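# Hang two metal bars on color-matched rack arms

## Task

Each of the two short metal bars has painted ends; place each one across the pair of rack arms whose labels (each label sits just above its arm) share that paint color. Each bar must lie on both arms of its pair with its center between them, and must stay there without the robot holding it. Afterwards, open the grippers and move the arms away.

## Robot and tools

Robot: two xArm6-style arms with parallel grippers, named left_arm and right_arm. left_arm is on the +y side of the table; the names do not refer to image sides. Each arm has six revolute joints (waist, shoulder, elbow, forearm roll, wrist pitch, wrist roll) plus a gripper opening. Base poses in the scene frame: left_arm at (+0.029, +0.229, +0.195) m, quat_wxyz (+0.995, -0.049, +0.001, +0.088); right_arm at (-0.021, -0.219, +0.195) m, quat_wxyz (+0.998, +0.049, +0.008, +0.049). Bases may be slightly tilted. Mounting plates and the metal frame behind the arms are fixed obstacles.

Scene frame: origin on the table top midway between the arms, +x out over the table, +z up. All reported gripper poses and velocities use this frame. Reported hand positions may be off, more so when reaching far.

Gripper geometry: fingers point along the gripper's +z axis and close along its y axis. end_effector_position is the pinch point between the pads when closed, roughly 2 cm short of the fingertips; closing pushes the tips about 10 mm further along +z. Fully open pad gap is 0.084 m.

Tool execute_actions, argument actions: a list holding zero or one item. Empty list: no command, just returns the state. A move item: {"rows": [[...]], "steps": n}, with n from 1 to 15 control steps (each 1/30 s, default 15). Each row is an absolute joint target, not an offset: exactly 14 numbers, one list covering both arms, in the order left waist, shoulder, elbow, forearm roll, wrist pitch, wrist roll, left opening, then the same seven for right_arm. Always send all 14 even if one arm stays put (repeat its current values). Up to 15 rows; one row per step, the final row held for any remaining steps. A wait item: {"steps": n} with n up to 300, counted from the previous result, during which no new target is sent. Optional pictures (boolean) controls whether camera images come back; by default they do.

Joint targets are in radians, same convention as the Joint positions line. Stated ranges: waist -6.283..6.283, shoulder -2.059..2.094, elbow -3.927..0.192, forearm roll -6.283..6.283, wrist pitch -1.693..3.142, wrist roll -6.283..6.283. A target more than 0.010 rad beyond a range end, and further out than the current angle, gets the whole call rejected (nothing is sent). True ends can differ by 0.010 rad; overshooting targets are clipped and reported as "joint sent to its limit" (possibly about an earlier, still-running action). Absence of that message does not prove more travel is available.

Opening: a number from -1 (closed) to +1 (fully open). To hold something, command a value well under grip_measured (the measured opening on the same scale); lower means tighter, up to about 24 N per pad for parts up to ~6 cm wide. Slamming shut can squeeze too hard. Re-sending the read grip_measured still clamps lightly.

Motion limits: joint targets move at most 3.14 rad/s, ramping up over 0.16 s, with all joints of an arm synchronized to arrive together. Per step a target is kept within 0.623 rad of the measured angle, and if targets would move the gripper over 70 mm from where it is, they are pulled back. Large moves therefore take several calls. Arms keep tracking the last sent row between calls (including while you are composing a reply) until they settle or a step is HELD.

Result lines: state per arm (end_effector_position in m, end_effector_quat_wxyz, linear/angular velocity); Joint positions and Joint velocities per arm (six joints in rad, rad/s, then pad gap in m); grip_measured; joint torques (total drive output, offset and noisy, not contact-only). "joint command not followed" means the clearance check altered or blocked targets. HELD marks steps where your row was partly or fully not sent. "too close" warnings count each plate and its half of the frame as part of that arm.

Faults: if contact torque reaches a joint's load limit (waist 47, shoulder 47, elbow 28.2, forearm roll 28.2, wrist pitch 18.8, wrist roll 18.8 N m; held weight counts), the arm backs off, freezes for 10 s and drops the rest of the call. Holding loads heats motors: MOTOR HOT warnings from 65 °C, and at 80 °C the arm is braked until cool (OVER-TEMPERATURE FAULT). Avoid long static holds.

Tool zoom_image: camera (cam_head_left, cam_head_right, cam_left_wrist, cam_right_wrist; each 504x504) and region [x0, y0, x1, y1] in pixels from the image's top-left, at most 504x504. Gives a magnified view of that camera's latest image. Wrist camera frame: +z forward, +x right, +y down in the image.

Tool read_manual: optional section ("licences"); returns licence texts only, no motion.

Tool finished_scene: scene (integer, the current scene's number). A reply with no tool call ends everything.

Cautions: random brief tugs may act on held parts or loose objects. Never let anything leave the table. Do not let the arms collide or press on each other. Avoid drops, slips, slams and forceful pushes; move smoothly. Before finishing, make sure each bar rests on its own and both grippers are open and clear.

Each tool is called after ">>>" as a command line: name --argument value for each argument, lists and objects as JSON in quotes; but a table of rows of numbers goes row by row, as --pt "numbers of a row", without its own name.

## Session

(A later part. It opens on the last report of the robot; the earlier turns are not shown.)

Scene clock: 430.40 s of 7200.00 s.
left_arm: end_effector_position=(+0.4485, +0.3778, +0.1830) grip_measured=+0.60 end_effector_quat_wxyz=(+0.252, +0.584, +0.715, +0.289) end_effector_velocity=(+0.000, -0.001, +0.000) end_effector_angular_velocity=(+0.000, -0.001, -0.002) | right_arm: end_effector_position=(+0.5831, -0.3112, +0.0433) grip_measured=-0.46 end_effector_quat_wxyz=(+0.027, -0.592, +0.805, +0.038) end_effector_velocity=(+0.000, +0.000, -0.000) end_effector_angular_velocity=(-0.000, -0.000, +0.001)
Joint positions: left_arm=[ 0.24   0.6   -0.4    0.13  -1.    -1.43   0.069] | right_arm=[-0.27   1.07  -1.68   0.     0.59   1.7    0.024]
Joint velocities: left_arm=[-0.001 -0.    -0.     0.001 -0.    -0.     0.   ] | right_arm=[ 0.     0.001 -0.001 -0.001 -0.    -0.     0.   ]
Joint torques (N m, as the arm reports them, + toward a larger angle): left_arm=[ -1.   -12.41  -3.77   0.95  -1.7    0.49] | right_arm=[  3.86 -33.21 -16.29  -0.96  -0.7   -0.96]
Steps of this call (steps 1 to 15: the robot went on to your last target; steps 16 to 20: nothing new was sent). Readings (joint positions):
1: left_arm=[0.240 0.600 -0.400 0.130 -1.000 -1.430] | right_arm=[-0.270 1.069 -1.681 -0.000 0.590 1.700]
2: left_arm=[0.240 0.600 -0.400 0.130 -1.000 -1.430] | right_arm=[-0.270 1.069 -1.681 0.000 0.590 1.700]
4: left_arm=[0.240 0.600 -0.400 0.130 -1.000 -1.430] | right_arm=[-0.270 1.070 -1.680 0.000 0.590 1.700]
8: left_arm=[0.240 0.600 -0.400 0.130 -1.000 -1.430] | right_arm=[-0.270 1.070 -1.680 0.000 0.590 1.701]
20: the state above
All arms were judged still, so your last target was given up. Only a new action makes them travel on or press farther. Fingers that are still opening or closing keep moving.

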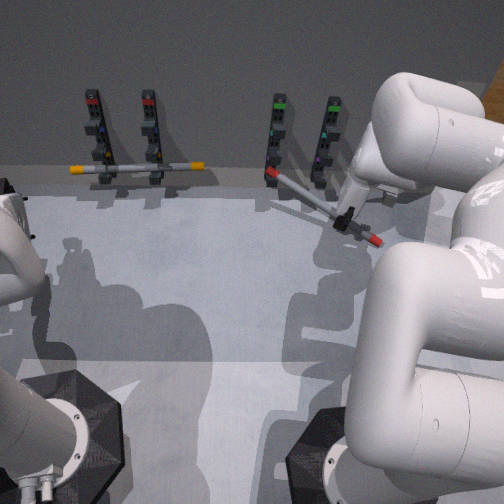

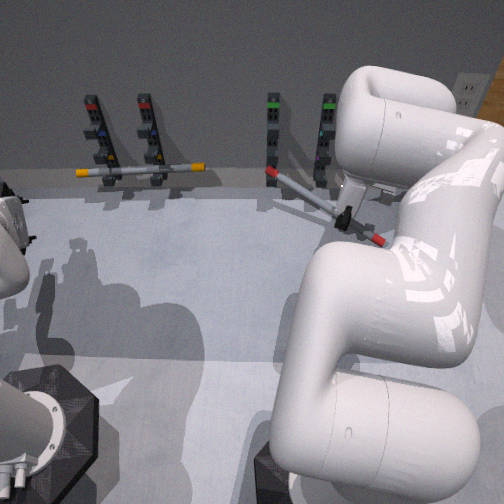

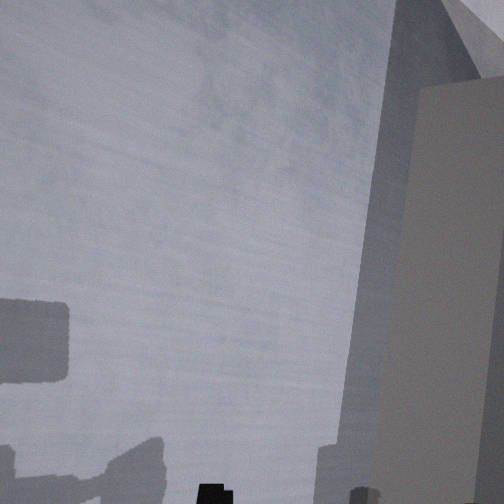

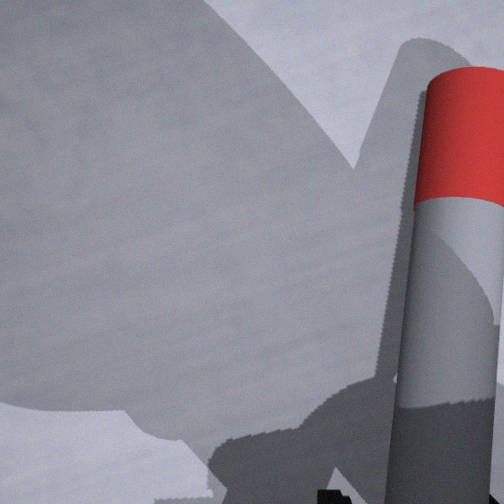

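>>> execute_actions --actions '[{"rows":[[0.24,0.6,-0.4,0.13,-1.0,-1.43,0.6,-0.27,0.98,-1.45,0,0.47,1.65,-1]]}]'

>>> execute_actions --actions '[{"rows":[[0.24,0.6,-0.4,0.13,-1.0,-1.43,0.6,-0.27,0.95,-1.2,0,0.27,1.45,-1]]}]'

Scene clock: 441.70 s of 7200.00 s.
left_arm: end_effector_position=(+0.4485, +0.3778, +0.1830) grip_measured=+0.60 end_effector_quat_wxyz=(+0.252, +0.584, +0.715, +0.289) end_effector_velocity=(-0.000, +0.000, -0.000) end_effector_angular_velocity=(+0.000, +0.001, +0.002) | right_arm: end_effector_position=(+0.5387, -0.3031, +0.0374) grip_measured=-0.26 end_effector_quat_wxyz=(+0.025, -0.611, +0.790, +0.041) end_effector_velocity=(-0.008, +0.002, -0.003) end_effector_angular_velocity=(+0.001, +0.009, +0.011)
Joint positions: left_arm=[ 0.24   0.6   -0.4    0.13  -1.    -1.43   0.069] | right_arm=[-0.27   0.977 -1.457 -0.     0.469  1.651  0.033]
Joint velocities: left_arm=[-0.    -0.     0.    -0.002  0.     0.     0.   ] | right_arm=[ 0.001 -0.007  0.026 -0.001 -0.009 -0.008  0.003]
Joint torques (N m, as the arm reports them, + toward a larger angle): left_arm=[ -0.85 -11.7   -4.06   0.73  -2.01   0.29] | right_arm=[  4.48 -11.81   5.46  -0.48   3.71  -1.3 ]
Steps of this call (steps 1 to 90: nothing new was sent; then 7.80 s passed at rest; steps 91 to 105: all 15 steps of this action). Readings (joint positions):
91: left_arm=[0.240 0.600 -0.400 0.130 -1.000 -1.430] | right_arm=[-0.270 1.070 -1.680 -0.000 0.590 1.700]
92: left_arm=[0.240 0.600 -0.400 0.130 -1.000 -1.430] | right_arm=[-0.270 1.068 -1.676 -0.000 0.587 1.699]
94: left_arm=[0.240 0.600 -0.400 0.130 -1.000 -1.430] | right_arm=[-0.270 1.049 -1.631 0.000 0.559 1.689]
98: left_arm=[0.240 0.600 -0.400 0.130 -1.000 -1.430] | right_arm=[-0.271 0.992 -1.496 0.001 0.488 1.660]
105: the state above

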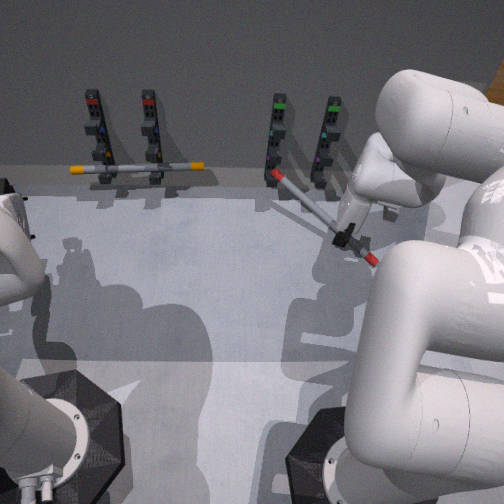

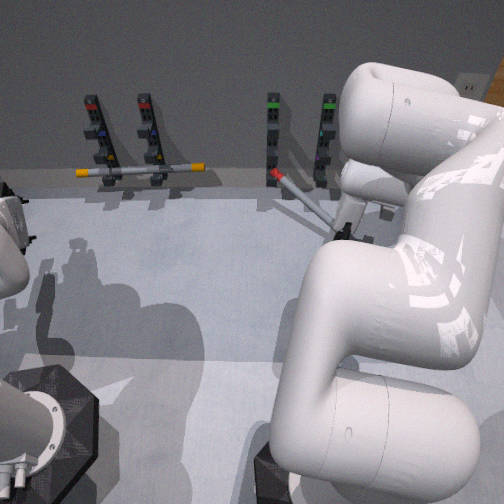

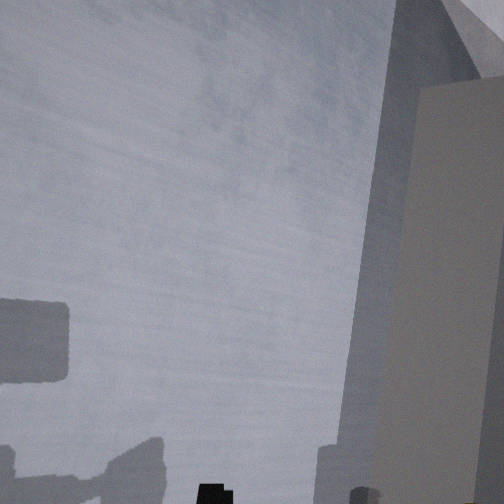

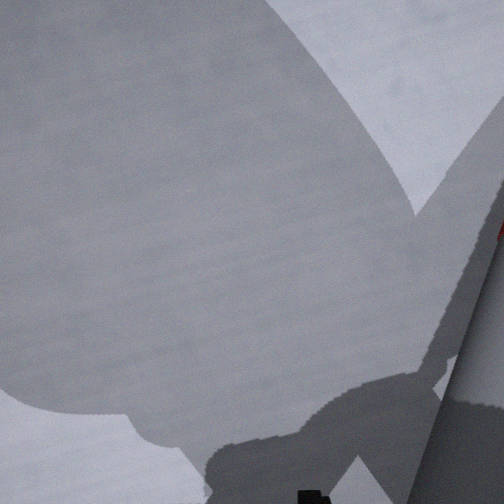

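Scene clock: 452.10 s of 7200.00 s.
left_arm: end_effector_position=(+0.4485, +0.3778, +0.1830) grip_measured=+0.60 end_effector_quat_wxyz=(+0.252, +0.584, +0.715, +0.289) end_effector_velocity=(+0.000, -0.000, +0.000) end_effector_angular_velocity=(+0.000, +0.000, +0.000) | right_arm: end_effector_position=(+0.5209, -0.2996, +0.0327) grip_measured=+0.09 end_effector_quat_wxyz=(+0.053, -0.679, +0.732, +0.006) end_effector_velocity=(-0.000, +0.000, -0.001) end_effector_angular_velocity=(+0.000, +0.001, -0.000)
Joint positions: left_arm=[ 0.24   0.6   -0.4    0.13  -1.    -1.43   0.069] | right_arm=[-0.27   0.932 -1.296  0.001  0.272  1.469  0.048]
Joint velocities: left_arm=[-0.001 -0.     0.    -0.001 -0.    -0.    -0.   ] | right_arm=[-0.     0.001  0.     0.    -0.    -0.     0.   ]
Joint torques (N m, as the arm reports them, + toward a larger angle): left_arm=[ -1.09 -10.74  -4.43   0.68  -1.71   0.52] | right_arm=[  5.15 -32.42 -14.25  -0.71  -1.18  -1.19]
TORQUE FAULT: the external load on joint 3 (elbow) of the right arm reached its load limit, and that arm stopped for 10 seconds. A torque fault stops only its own arm. That arm's remaining commands of this call were not run. Joint 3 (elbow) of that arm moved back by up to 3 degrees. That arm holds there, with its grip as last carried out, and accepts commands again: back off and push less far. That arm stops again, at the same cost, whenever a joint's load reaches its limit.
The stop of the right arm began at step 12 of this call (marked STOPPED below). From that step on that arm followed nothing that you had sent. 4 of its steps, steps kept back included, did not run and will not run. Nothing is kept back now, and the robot has no last target.
Steps of this call (steps 1 to 15: all 15 steps of this action; steps 16 to 312: the stop continued). Readings (joint positions):
1: left_arm=[0.240 0.600 -0.400 0.130 -1.000 -1.430] | right_arm=[-0.270 0.977 -1.456 -0.000 0.468 1.651]
2: left_arm=[0.240 0.600 -0.400 0.130 -1.000 -1.430] | right_arm=[-0.270 0.976 -1.452 -0.000 0.464 1.647]
4: left_arm=[0.240 0.600 -0.400 0.130 -1.000 -1.430] | right_arm=[-0.271 0.966 -1.413 0.000 0.423 1.609]
8: left_arm=[0.240 0.600 -0.400 0.130 -1.000 -1.430] | right_arm=[-0.271 0.939 -1.292 0.001 0.309 1.505]
12: left_arm=[0.240 0.600 -0.400 0.130 -1.000 -1.430] | right_arm=[-0.270 0.930 -1.245 0.001 0.271 1.470] STOPPED (the right arm)
312: the state above

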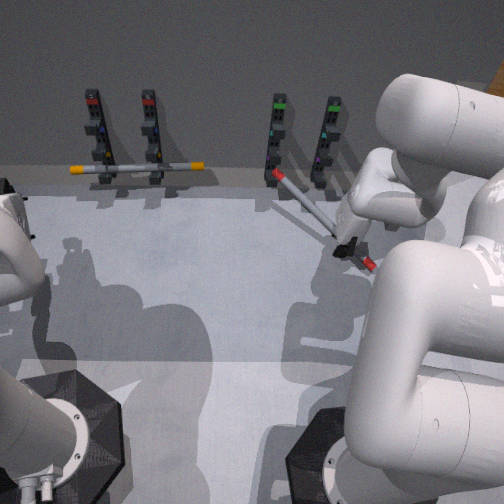

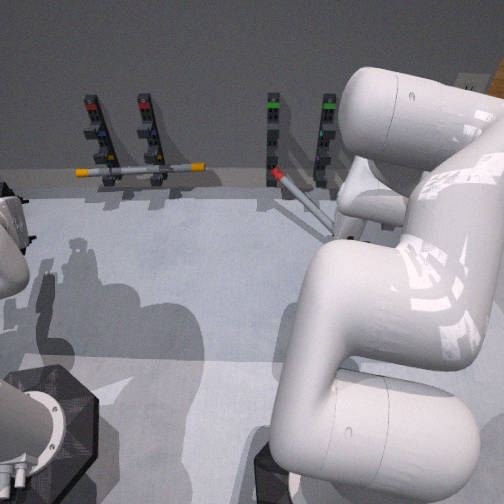

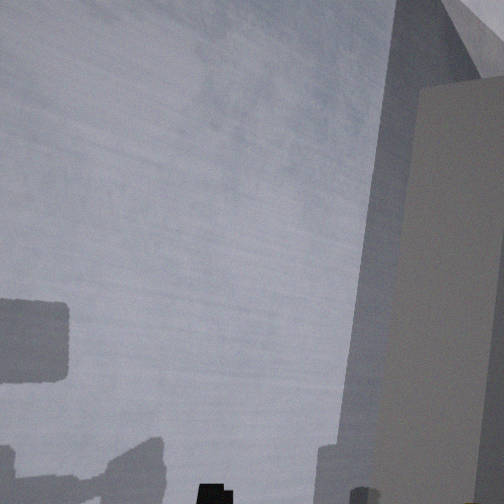

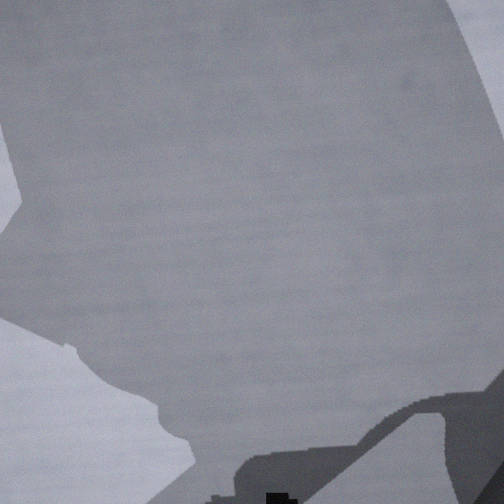

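>>> execute_actions --actions '[{"rows":[[0.24,0.6,-0.4,0.13,-1.0,-1.43,0.6,-0.27,0.93,-1.3,0,0.27,1.47,1],[0.24,0.6,-0.4,0.13,-1.0,-1.43,0.6,-0.27,0.93,-1.3,0,0.27,1.47,1],[0.24,0.6,-0.4,0.13,-1.0,-1.43,0.6,-0.27,0.93,-1.3,0,0.27,1.47,1],[0.24,0.6,-0.4,0.13,-1.0,-1.43,0.6,-0.27,0.93,-1.3,0,0.27,1.47,1],[0.24,0.6,-0.4,0.13,-1.0,-1.43,0.6,-0.27,0.93,-1.3,0,0.27,1.47,1],[0.24,0.6,-0.4,0.13,-1.0,-1.43,0.6,-0.27,0.78,-1.3,0,0.5,1.6,1]]}]'

>>> execute_actions --actions '[{"rows":[[0.24,0.6,-0.4,0.13,-1.0,-1.43,0.6,-0.14,0.88,-1.56,0,0.68,2.2,1]]}]'

>>> execute_actions --actions '[{"rows":[[0.24,0.6,-0.4,0.13,-1.0,-1.43,0.6,-0.14,0.97,-1.62,0,0.64,2.2,1]]}]'

Scene clock: 471.47 s of 7200.00 s.
left_arm: end_effector_position=(+0.4485, +0.3778, +0.1830) grip_measured=+0.60 end_effector_quat_wxyz=(+0.252, +0.584, +0.715, +0.289) end_effector_velocity=(-0.000, +0.000, -0.000) end_effector_angular_velocity=(+0.000, +0.000, +0.001) | right_arm: end_effector_position=(+0.5319, -0.3071, +0.0987) grip_measured=+1.00 end_effector_quat_wxyz=(+0.036, -0.635, +0.771, +0.028) end_effector_velocity=(-0.048, +0.005, +0.023) end_effector_angular_velocity=(+0.035, +0.193, -0.115)
Joint positions: left_arm=[ 0.24   0.6   -0.4    0.13  -1.    -1.43   0.069] | right_arm=[-0.27   0.784 -1.306 -0.     0.481  1.59   0.084]
Joint velocities: left_arm=[ 0.    -0.     0.    -0.001  0.    -0.    -0.   ] | right_arm=[-0.002 -0.103  0.048  0.001  0.24   0.13   0.001]
Joint torques (N m, as the arm reports them, + toward a larger angle): left_arm=[ -2.38 -12.31  -4.21   1.16  -2.3    0.15] | right_arm=[  2.14 -23.21 -11.33   0.07  -1.25  -0.7 ]
Steps of this call (steps 1 to 90: nothing new was sent; then 15.87 s passed at rest; steps 91 to 105: all 15 steps of this action). Readings (joint positions):
91: left_arm=[0.240 0.600 -0.400 0.130 -1.000 -1.430] | right_arm=[-0.270 0.932 -1.296 0.001 0.272 1.469]
92: left_arm=[0.240 0.600 -0.400 0.130 -1.000 -1.430] | right_arm=[-0.270 0.932 -1.296 0.000 0.272 1.469]
94: left_arm=[0.240 0.600 -0.400 0.130 -1.000 -1.430] | right_arm=[-0.269 0.931 -1.298 -0.000 0.271 1.469]
98: left_arm=[0.240 0.600 -0.400 0.130 -1.000 -1.430] | right_arm=[-0.269 0.919 -1.298 -0.000 0.293 1.482]
105: the state above

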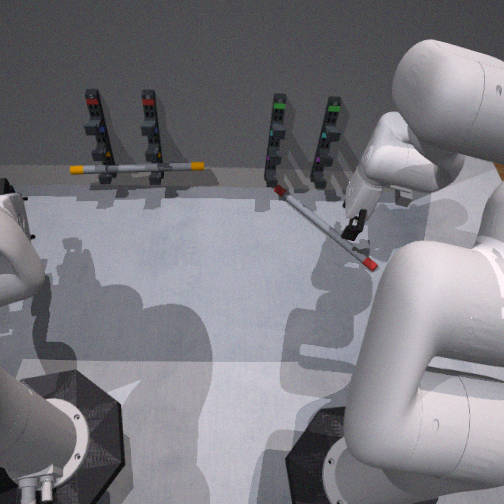

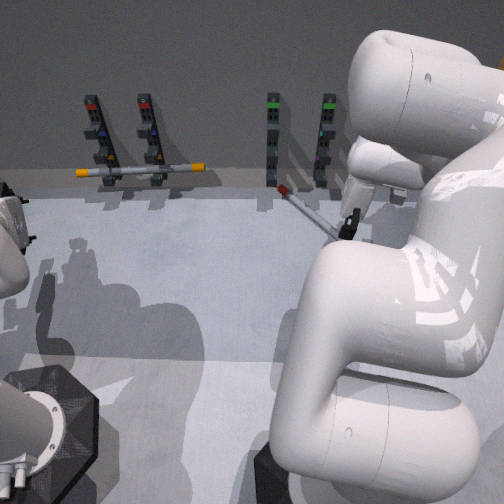

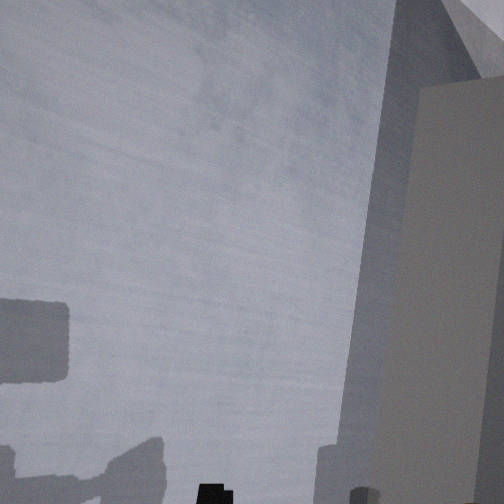

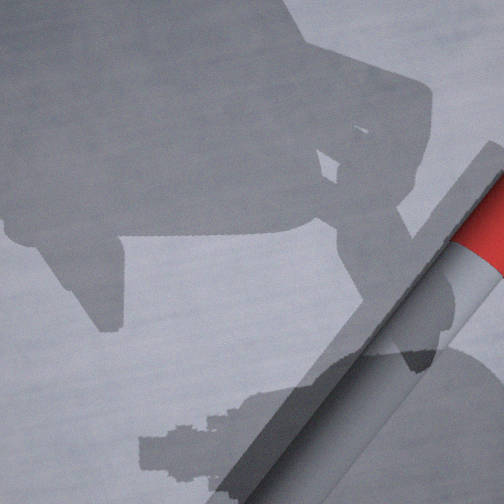

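Scene clock: 471.97 s of 7200.00 s.
left_arm: end_effector_position=(+0.4485, +0.3778, +0.1830) grip_measured=+0.60 end_effector_quat_wxyz=(+0.252, +0.584, +0.715, +0.289) end_effector_velocity=(+0.000, -0.001, +0.000) end_effector_angular_velocity=(+0.000, -0.000, -0.001) | right_arm: end_effector_position=(+0.5809, -0.2389, +0.1176) grip_measured=+1.00 end_effector_quat_wxyz=(+0.012, -0.441, +0.896, +0.048) end_effector_velocity=(+0.002, +0.007, -0.004) end_effector_angular_velocity=(-0.002, +0.064, -0.214)
Joint positions: left_arm=[ 0.24   0.6   -0.4    0.13  -1.    -1.43   0.069] | right_arm=[-0.142  0.877 -1.553 -0.     0.675  2.183  0.084]
Joint velocities: left_arm=[-0.001 -0.    -0.     0.    -0.     0.     0.   ] | right_arm=[ 0.012  0.042 -0.075  0.001  0.076  0.23  -0.   ]
Joint torques (N m, as the arm reports them, + toward a larger angle): left_arm=[ -1.55 -12.12  -4.6    1.01  -2.18   0.36] | right_arm=[  1.31 -34.74 -18.89  -0.1   -1.48  -1.  ]
Steps of this call (steps 1 to 15: all 15 steps of this action). Readings (joint positions):
1: left_arm=[0.240 0.600 -0.400 0.130 -1.000 -1.430] | right_arm=[-0.270 0.782 -1.304 -0.000 0.488 1.594]
2: left_arm=[0.240 0.600 -0.400 0.130 -1.000 -1.430] | right_arm=[-0.269 0.783 -1.303 -0.000 0.494 1.602]
4: left_arm=[0.240 0.600 -0.400 0.130 -1.000 -1.430] | right_arm=[-0.260 0.795 -1.321 0.000 0.516 1.656]
8: left_arm=[0.240 0.600 -0.400 0.130 -1.000 -1.430] | right_arm=[-0.200 0.839 -1.440 -0.000 0.597 1.923]
15: the state above

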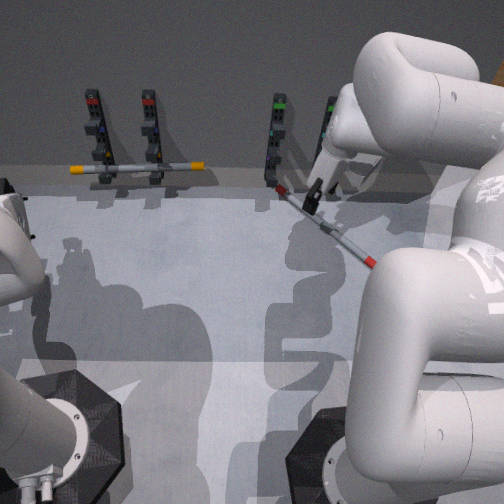

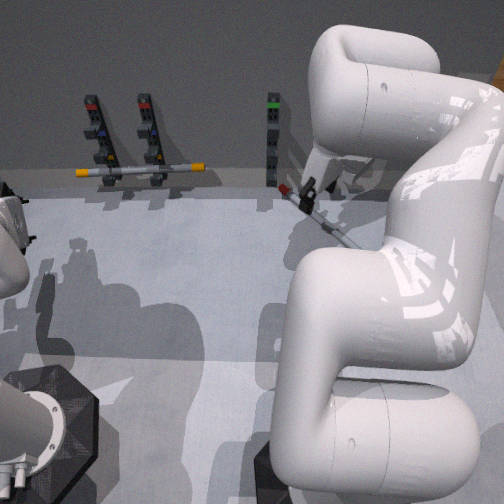

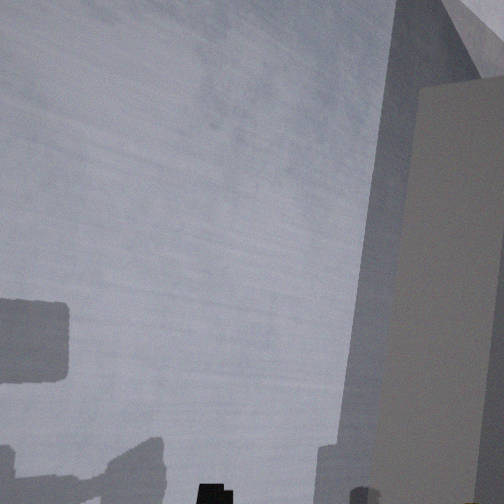

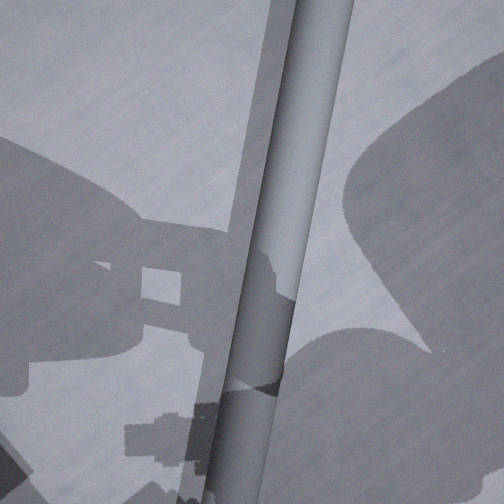

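Scene clock: 472.47 s of 7200.00 s.
left_arm: end_effector_position=(+0.4485, +0.3778, +0.1830) grip_measured=+0.60 end_effector_quat_wxyz=(+0.252, +0.584, +0.715, +0.289) end_effector_velocity=(+0.000, +0.000, +0.000) end_effector_angular_velocity=(+0.000, -0.000, +0.001) | right_arm: end_effector_position=(+0.5895, -0.2356, +0.0883) grip_measured=+1.00 end_effector_quat_wxyz=(+0.017, -0.434, +0.900, +0.045) end_effector_velocity=(-0.003, +0.001, -0.006) end_effector_angular_velocity=(+0.000, +0.008, +0.001)
Joint positions: left_arm=[ 0.24   0.6   -0.4    0.13  -1.    -1.43   0.069] | right_arm=[-0.14   0.968 -1.62  -0.     0.64   2.2    0.084]
Joint velocities: left_arm=[ 0.001 -0.    -0.    -0.001  0.     0.    -0.   ] | right_arm=[ 0.001  0.01  -0.001 -0.    -0.002  0.001 -0.   ]
Joint torques (N m, as the arm reports them, + toward a larger angle): left_arm=[ -1.8  -11.48  -4.46   0.91  -1.98   0.61] | right_arm=[  2.66 -35.66 -18.96   0.06  -1.    -0.39]
Steps of this call (steps 1 to 15: all 15 steps of this action). Readings (joint positions):
1: left_arm=[0.240 0.600 -0.400 0.130 -1.000 -1.430] | right_arm=[-0.142 0.879 -1.555 -0.000 0.676 2.189]
2: left_arm=[0.240 0.600 -0.400 0.130 -1.000 -1.430] | right_arm=[-0.142 0.883 -1.559 0.000 0.675 2.193]
4: left_arm=[0.240 0.600 -0.400 0.130 -1.000 -1.430] | right_arm=[-0.142 0.912 -1.585 -0.000 0.662 2.197]
8: left_arm=[0.240 0.600 -0.400 0.130 -1.000 -1.430] | right_arm=[-0.141 0.962 -1.608 0.000 0.646 2.199]
15: the state above

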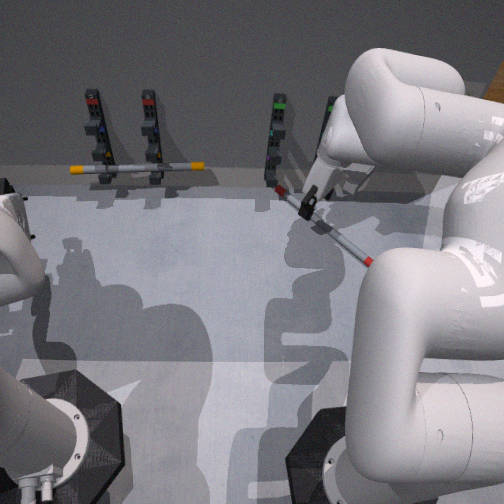

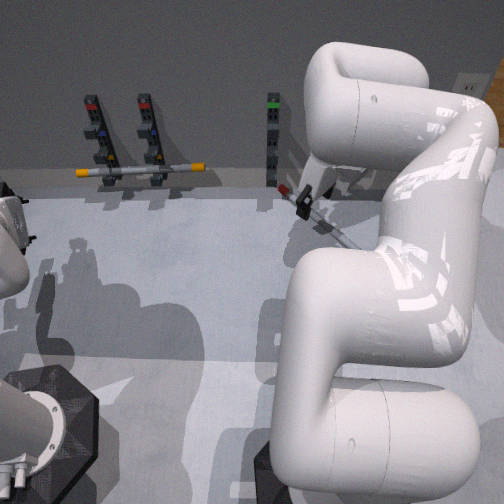

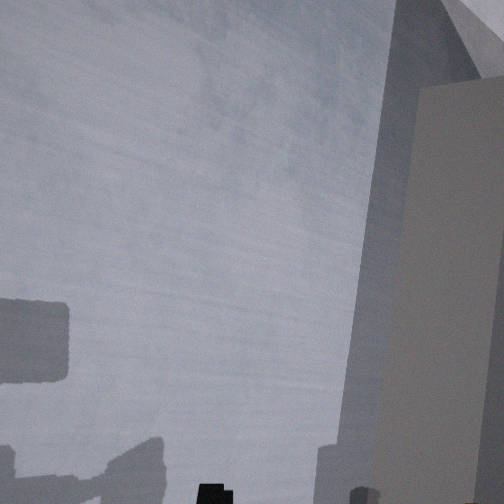

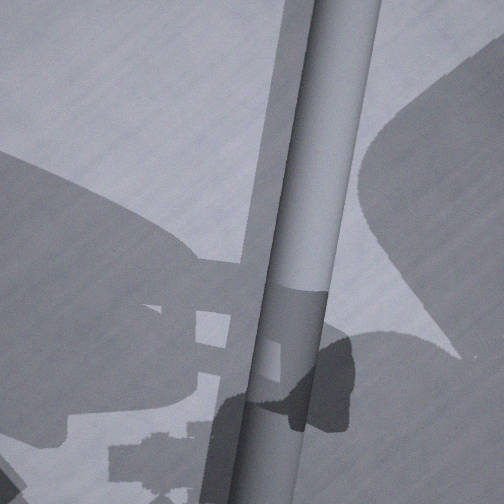

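>>> execute_actions --actions '[{"rows":[[0.24,0.6,-0.4,0.13,-1.0,-1.43,0.6,-0.175,0.95,-1.55,0,0.6,2.1,1]]}]'

>>> execute_actions --actions '[{"rows":[[0.24,0.6,-0.4,0.13,-1.0,-1.43,0.6,-0.175,1.04,-1.6,0,0.56,2.1,1]]}]'

Scene clock: 480.23 s of 7200.00 s.
left_arm: end_effector_position=(+0.4485, +0.3778, +0.1830) grip_measured=+0.60 end_effector_quat_wxyz=(+0.252, +0.584, +0.715, +0.289) end_effector_velocity=(-0.000, +0.001, -0.000) end_effector_angular_velocity=(+0.000, -0.000, +0.002) | right_arm: end_effector_position=(+0.5713, -0.2542, +0.0775) grip_measured=+1.00 end_effector_quat_wxyz=(+0.013, -0.463, +0.885, +0.047) end_effector_velocity=(-0.003, -0.001, -0.002) end_effector_angular_velocity=(+0.000, +0.004, +0.007)
Joint positions: left_arm=[ 0.24   0.6   -0.4    0.13  -1.    -1.43   0.069] | right_arm=[-0.174  0.95  -1.551 -0.     0.6    2.101  0.084]
Joint velocities: left_arm=[ 0.001  0.    -0.    -0.    -0.    -0.    -0.   ] | right_arm=[-0.003 -0.     0.008 -0.001 -0.003 -0.009 -0.   ]
Joint torques (N m, as the arm reports them, + toward a larger angle): left_arm=[ -1.57 -12.03  -3.48   0.57  -2.03   0.22] | right_arm=[  2.56 -34.53 -18.98   0.02  -1.14  -0.65]
Steps of this call (steps 1 to 15: the robot went on to your last target; steps 16 to 90: nothing new was sent; then 4.27 s passed at rest; steps 91 to 105: all 15 steps of this action). Readings (joint positions):
91: left_arm=[0.240 0.600 -0.400 0.130 -1.000 -1.430] | right_arm=[-0.140 0.970 -1.620 -0.000 0.640 2.200]
92: left_arm=[0.240 0.600 -0.400 0.130 -1.000 -1.430] | right_arm=[-0.141 0.969 -1.617 -0.000 0.638 2.195]
94: left_arm=[0.240 0.600 -0.400 0.130 -1.000 -1.430] | right_arm=[-0.151 0.962 -1.595 -0.000 0.624 2.162]
98: left_arm=[0.240 0.600 -0.400 0.130 -1.000 -1.430] | right_arm=[-0.173 0.953 -1.557 0.000 0.606 2.113]
105: the state above

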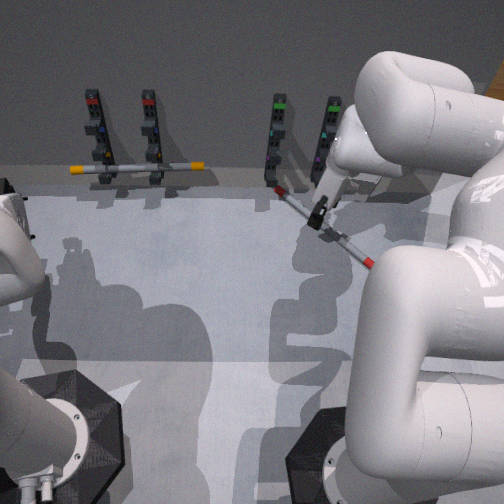

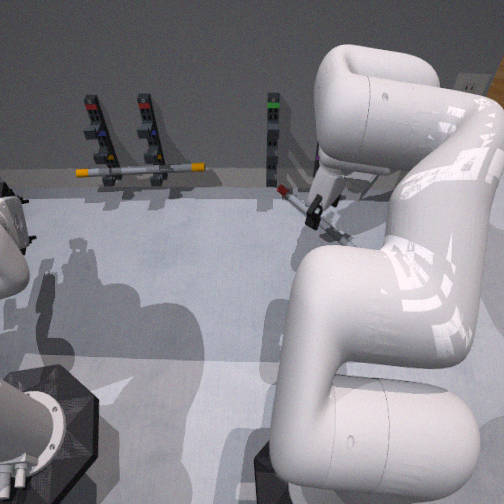

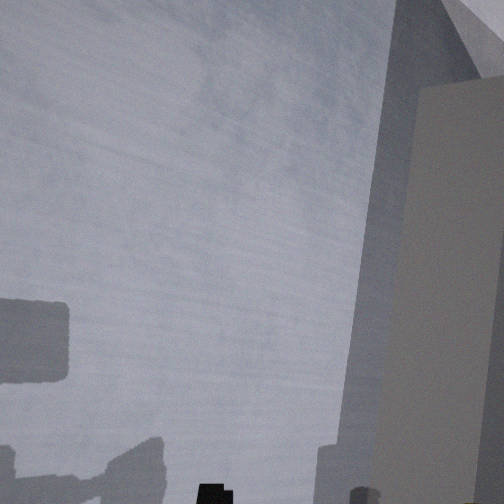

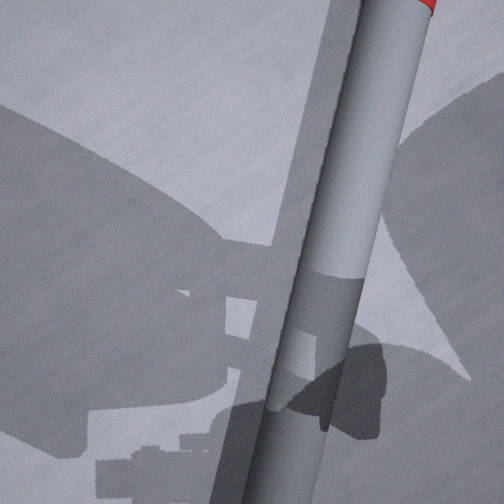

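Scene clock: 480.73 s of 7200.00 s.
left_arm: end_effector_position=(+0.4485, +0.3778, +0.1830) grip_measured=+0.60 end_effector_quat_wxyz=(+0.252, +0.584, +0.715, +0.289) end_effector_velocity=(-0.000, +0.000, -0.000) end_effector_angular_velocity=(-0.000, -0.000, +0.001) | right_arm: end_effector_position=(+0.5712, -0.2514, +0.0443) grip_measured=+1.00 end_effector_quat_wxyz=(+0.014, -0.463, +0.885, +0.047) end_effector_velocity=(-0.005, +0.001, -0.006) end_effector_angular_velocity=(+0.001, +0.010, +0.001)
Joint positions: left_arm=[ 0.24   0.6   -0.4    0.13  -1.    -1.43   0.069] | right_arm=[-0.175  1.038 -1.601 -0.     0.56   2.1    0.084]
Joint velocities: left_arm=[ 0.001  0.    -0.     0.    -0.    -0.    -0.   ] | right_arm=[-0.     0.01   0.002 -0.    -0.002 -0.    -0.   ]
Joint torques (N m, as the arm reports them, + toward a larger angle): left_arm=[ -1.2  -12.21  -3.58   0.95  -2.05   0.36] | right_arm=[  3.47 -34.63 -17.66  -0.02  -1.26  -0.96]
Steps of this call (steps 1 to 15: all 15 steps of this action). Readings (joint positions):
1: left_arm=[0.240 0.600 -0.400 0.130 -1.000 -1.430] | right_arm=[-0.174 0.950 -1.551 -0.000 0.600 2.101]
2: left_arm=[0.240 0.600 -0.400 0.130 -1.000 -1.430] | right_arm=[-0.175 0.953 -1.553 -0.000 0.598 2.100]
4: left_arm=[0.240 0.600 -0.400 0.130 -1.000 -1.430] | right_arm=[-0.175 0.982 -1.573 -0.000 0.583 2.100]
8: left_arm=[0.240 0.600 -0.400 0.130 -1.000 -1.430] | right_arm=[-0.175 1.033 -1.590 0.000 0.566 2.100]
15: the state above

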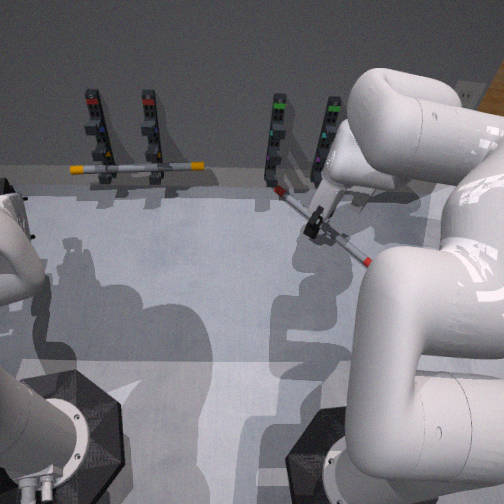

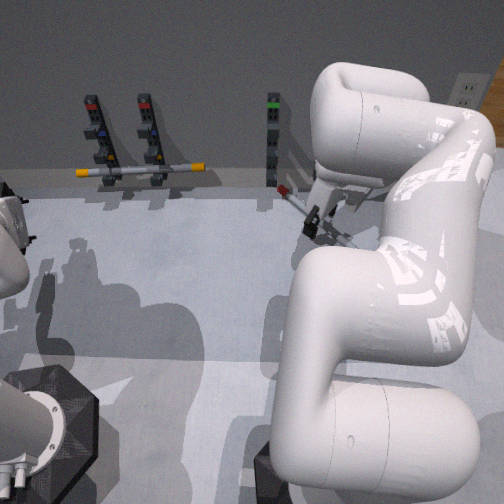

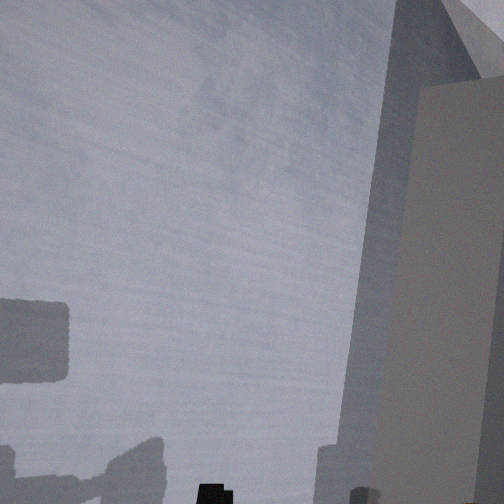

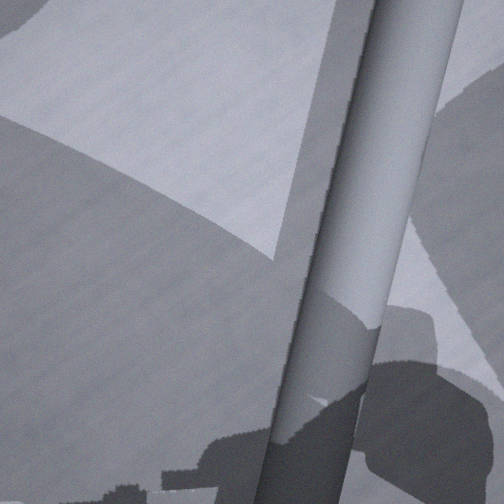

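Close, then lift and pull back.

>>> execute_actions --actions '[{"rows":[[0.24,0.6,-0.4,0.13,-1.0,-1.43,0.6,-0.175,1.05,-1.605,0,0.555,2.2,-1]]}]'

>>> execute_actions --actions '[{"rows":[[0.24,0.6,-0.4,0.13,-1.0,-1.43,0.6,-0.175,0.75,-1.25,0,0.5,2.2,-1]]}]'

>>> execute_actions --actions '[{"rows":[[0.24,0.6,-0.4,0.13,-1.0,-1.43,0.6,0.1,0.55,-0.95,0,0.0,1.7,-1]]}]'

Scene clock: 491.20 s of 7200.00 s.
left_arm: end_effector_position=(+0.4485, +0.3778, +0.1830) grip_measured=+0.60 end_effector_quat_wxyz=(+0.252, +0.584, +0.715, +0.289) end_effector_velocity=(+0.000, -0.000, -0.000) end_effector_angular_velocity=(+0.000, +0.000, -0.000) | right_arm: end_effector_position=(+0.5748, -0.2508, +0.0436) grip_measured=-0.88 end_effector_quat_wxyz=(+0.016, -0.419, +0.907, +0.045) end_effector_velocity=(-0.015, +0.017, -0.014) end_effector_angular_velocity=(+0.005, +0.038, +0.016)
Joint positions: left_arm=[ 0.24   0.6   -0.4    0.13  -1.    -1.43   0.069] | right_arm=[-0.174  1.045 -1.61   0.     0.553  2.199  0.005]
Joint velocities: left_arm=[-0.001  0.    -0.    -0.    -0.    -0.     0.   ] | right_arm=[ 0.023  0.017  0.015  0.002  0.007  0.009 -0.19 ]
Joint torques (N m, as the arm reports them, + toward a larger angle): left_arm=[ -1.47 -11.9   -4.08   1.2   -1.92   0.6 ] | right_arm=[ -0.15 -18.37  -3.91  -0.3    1.37  -0.59]
Steps of this call (steps 1 to 15: the robot went on to your last target; steps 16 to 90: nothing new was sent; then 6.97 s passed at rest; steps 91 to 105: all 15 steps of this action). Readings (joint positions):
91: left_arm=[0.240 0.600 -0.400 0.130 -1.000 -1.430] | right_arm=[-0.175 1.040 -1.600 -0.000 0.560 2.100]
92: left_arm=[0.240 0.600 -0.400 0.130 -1.000 -1.430] | right_arm=[-0.175 1.040 -1.600 -0.000 0.560 2.105]
94: left_arm=[0.240 0.600 -0.400 0.130 -1.000 -1.430] | right_arm=[-0.175 1.043 -1.602 -0.000 0.558 2.138]
98: left_arm=[0.240 0.600 -0.400 0.130 -1.000 -1.430] | right_arm=[-0.175 1.046 -1.607 -0.000 0.554 2.187]
105: the state above

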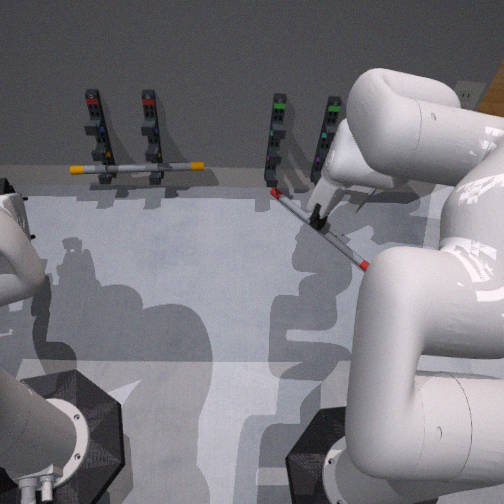

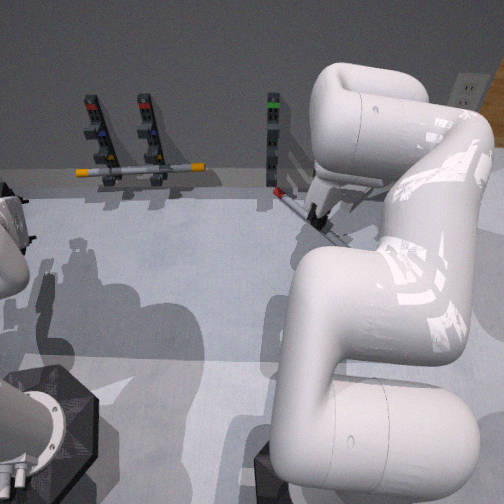

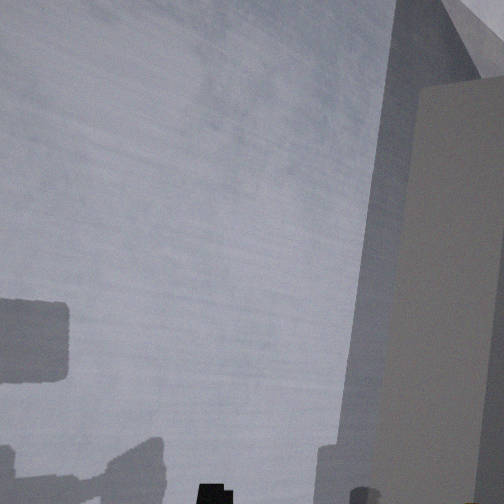

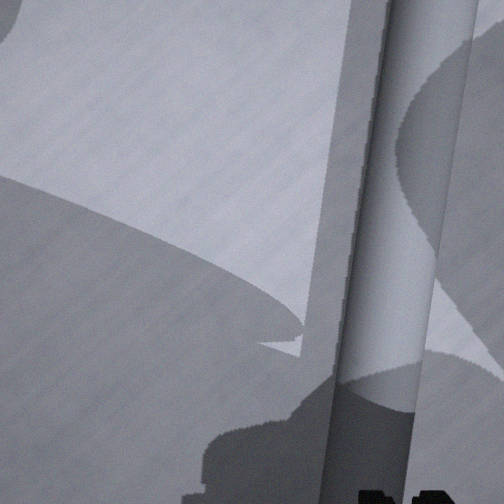

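Scene clock: 491.70 s of 7200.00 s.
left_arm: end_effector_position=(+0.4485, +0.3778, +0.1830) grip_measured=+0.60 end_effector_quat_wxyz=(+0.252, +0.584, +0.715, +0.289) end_effector_velocity=(+0.000, -0.001, -0.000) end_effector_angular_velocity=(+0.000, -0.000, -0.001) | right_arm: end_effector_position=(+0.5165, -0.2527, +0.1017) grip_measured=-1.00 end_effector_quat_wxyz=(+0.009, -0.418, +0.907, +0.049) end_effector_velocity=(-0.021, +0.003, -0.002) end_effector_angular_velocity=(+0.002, +0.025, +0.003)
Joint positions: left_arm=[ 0.24   0.6   -0.4    0.13  -1.    -1.43   0.069] | right_arm=[-0.175  0.756 -1.254 -0.     0.501  2.2    0.   ]
Joint velocities: left_arm=[-0.002  0.    -0.    -0.    -0.    -0.     0.   ] | right_arm=[ 0.001 -0.031  0.066  0.    -0.01   0.     0.   ]
Joint torques (N m, as the arm reports them, + toward a larger angle): left_arm=[ -1.2  -13.39  -4.14   0.55  -2.32   0.64] | right_arm=[  2.43 -31.81 -18.19  -0.06  -1.3   -0.69]
Steps of this call (steps 1 to 15: all 15 steps of this action). Readings (joint positions):
1: left_arm=[0.240 0.600 -0.400 0.130 -1.000 -1.430] | right_arm=[-0.173 1.046 -1.609 0.000 0.553 2.199]
2: left_arm=[0.240 0.600 -0.400 0.130 -1.000 -1.430] | right_arm=[-0.172 1.043 -1.604 0.000 0.553 2.200]
4: left_arm=[0.240 0.600 -0.400 0.130 -1.000 -1.430] | right_arm=[-0.174 1.009 -1.547 0.000 0.548 2.200]
8: left_arm=[0.240 0.600 -0.400 0.130 -1.000 -1.430] | right_arm=[-0.176 0.842 -1.348 -0.000 0.519 2.200]
15: the state above

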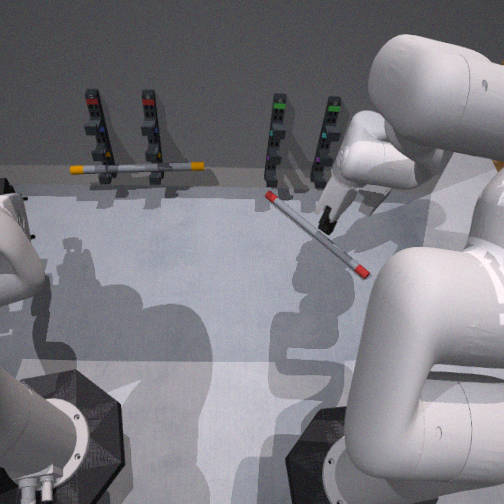

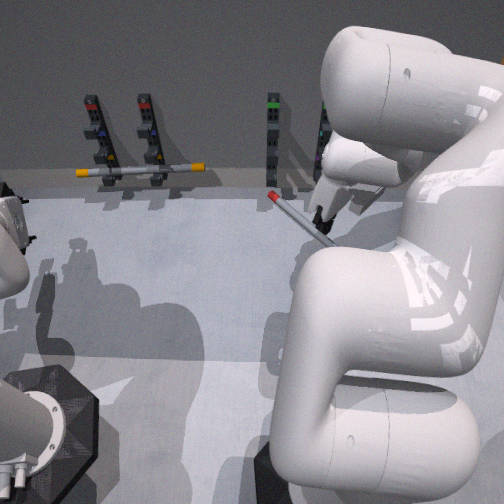

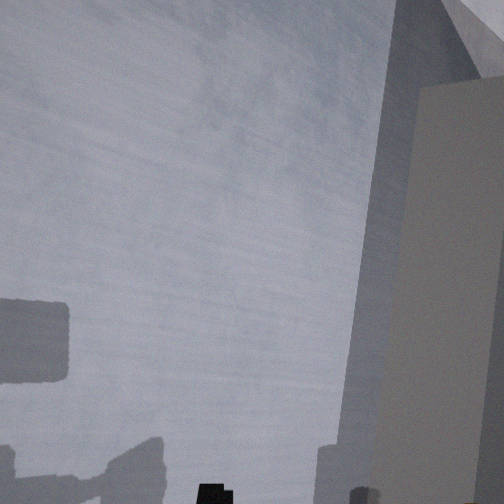

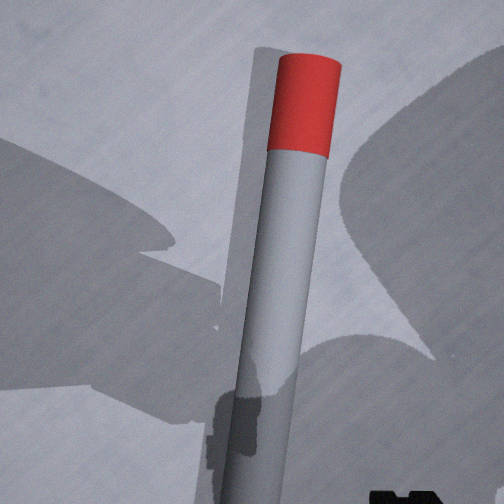

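Scene clock: 492.20 s of 7200.00 s.
left_arm: end_effector_position=(+0.4485, +0.3778, +0.1830) grip_measured=+0.60 end_effector_quat_wxyz=(+0.252, +0.584, +0.715, +0.289) end_effector_velocity=(-0.000, +0.000, -0.000) end_effector_angular_velocity=(+0.000, +0.001, +0.001) | right_arm: end_effector_position=(+0.5364, -0.1235, +0.1767) grip_measured=-1.00 end_effector_quat_wxyz=(+0.169, -0.682, +0.709, -0.059) end_effector_velocity=(-0.013, +0.218, +0.145) end_effector_angular_velocity=(-0.120, -0.704, +1.001)
Joint positions: left_arm=[ 0.24   0.6   -0.4    0.13  -1.    -1.43   0.069] | right_arm=[ 0.069  0.574 -0.986 -0.     0.06   1.76   0.   ]
Joint velocities: left_arm=[-0.     0.001 -0.    -0.001 -0.     0.     0.   ] | right_arm=[ 0.407 -0.296  0.421 -0.002 -0.697 -0.695  0.   ]
Joint torques (N m, as the arm reports them, + toward a larger angle): left_arm=[ -1.64 -11.91  -4.5    0.49  -1.88   0.22] | right_arm=[ -3.31 -24.86 -17.88  -0.46  -1.31  -0.06]
Steps of this call (steps 1 to 15: all 15 steps of this action). Readings (joint positions):
1: left_arm=[0.240 0.600 -0.400 0.130 -1.000 -1.430] | right_arm=[-0.175 0.755 -1.252 -0.000 0.501 2.200]
2: left_arm=[0.240 0.600 -0.400 0.130 -1.000 -1.430] | right_arm=[-0.174 0.753 -1.248 0.000 0.496 2.195]
4: left_arm=[0.240 0.600 -0.400 0.130 -1.000 -1.430] | right_arm=[-0.152 0.734 -1.219 0.000 0.447 2.146]
8: left_arm=[0.240 0.600 -0.400 0.130 -1.000 -1.430] | right_arm=[-0.061 0.670 -1.128 -0.000 0.295 1.995]
15: the state above

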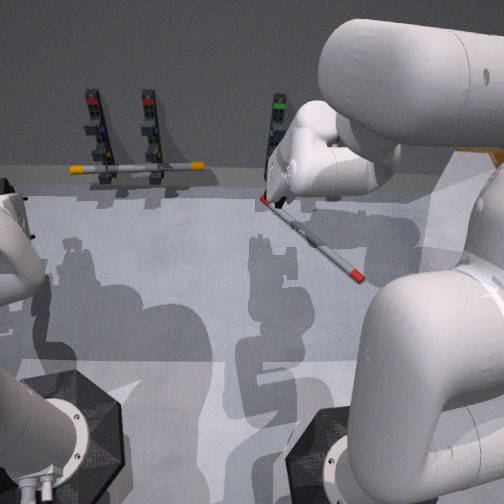

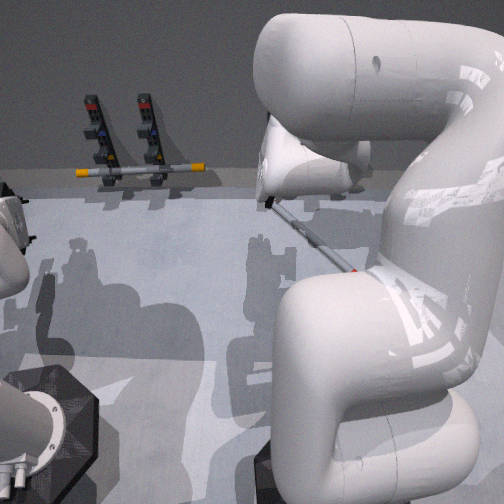

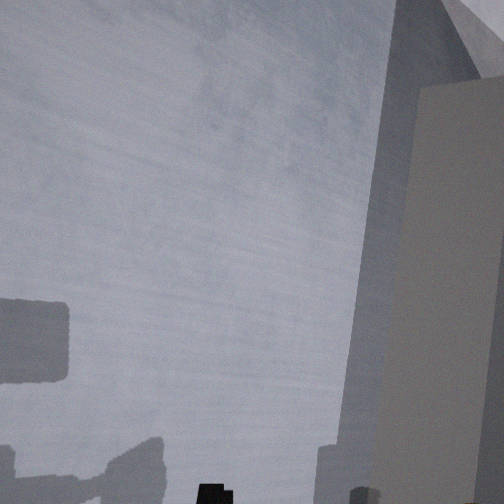

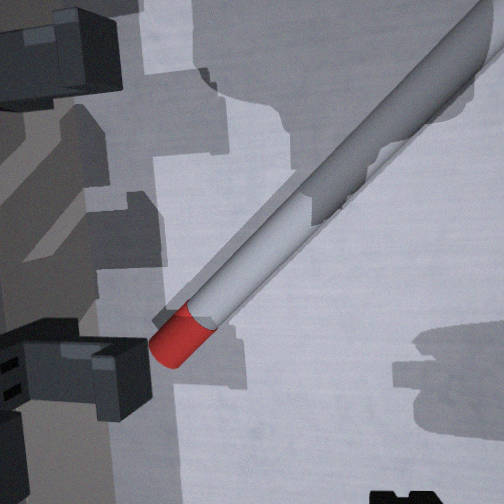

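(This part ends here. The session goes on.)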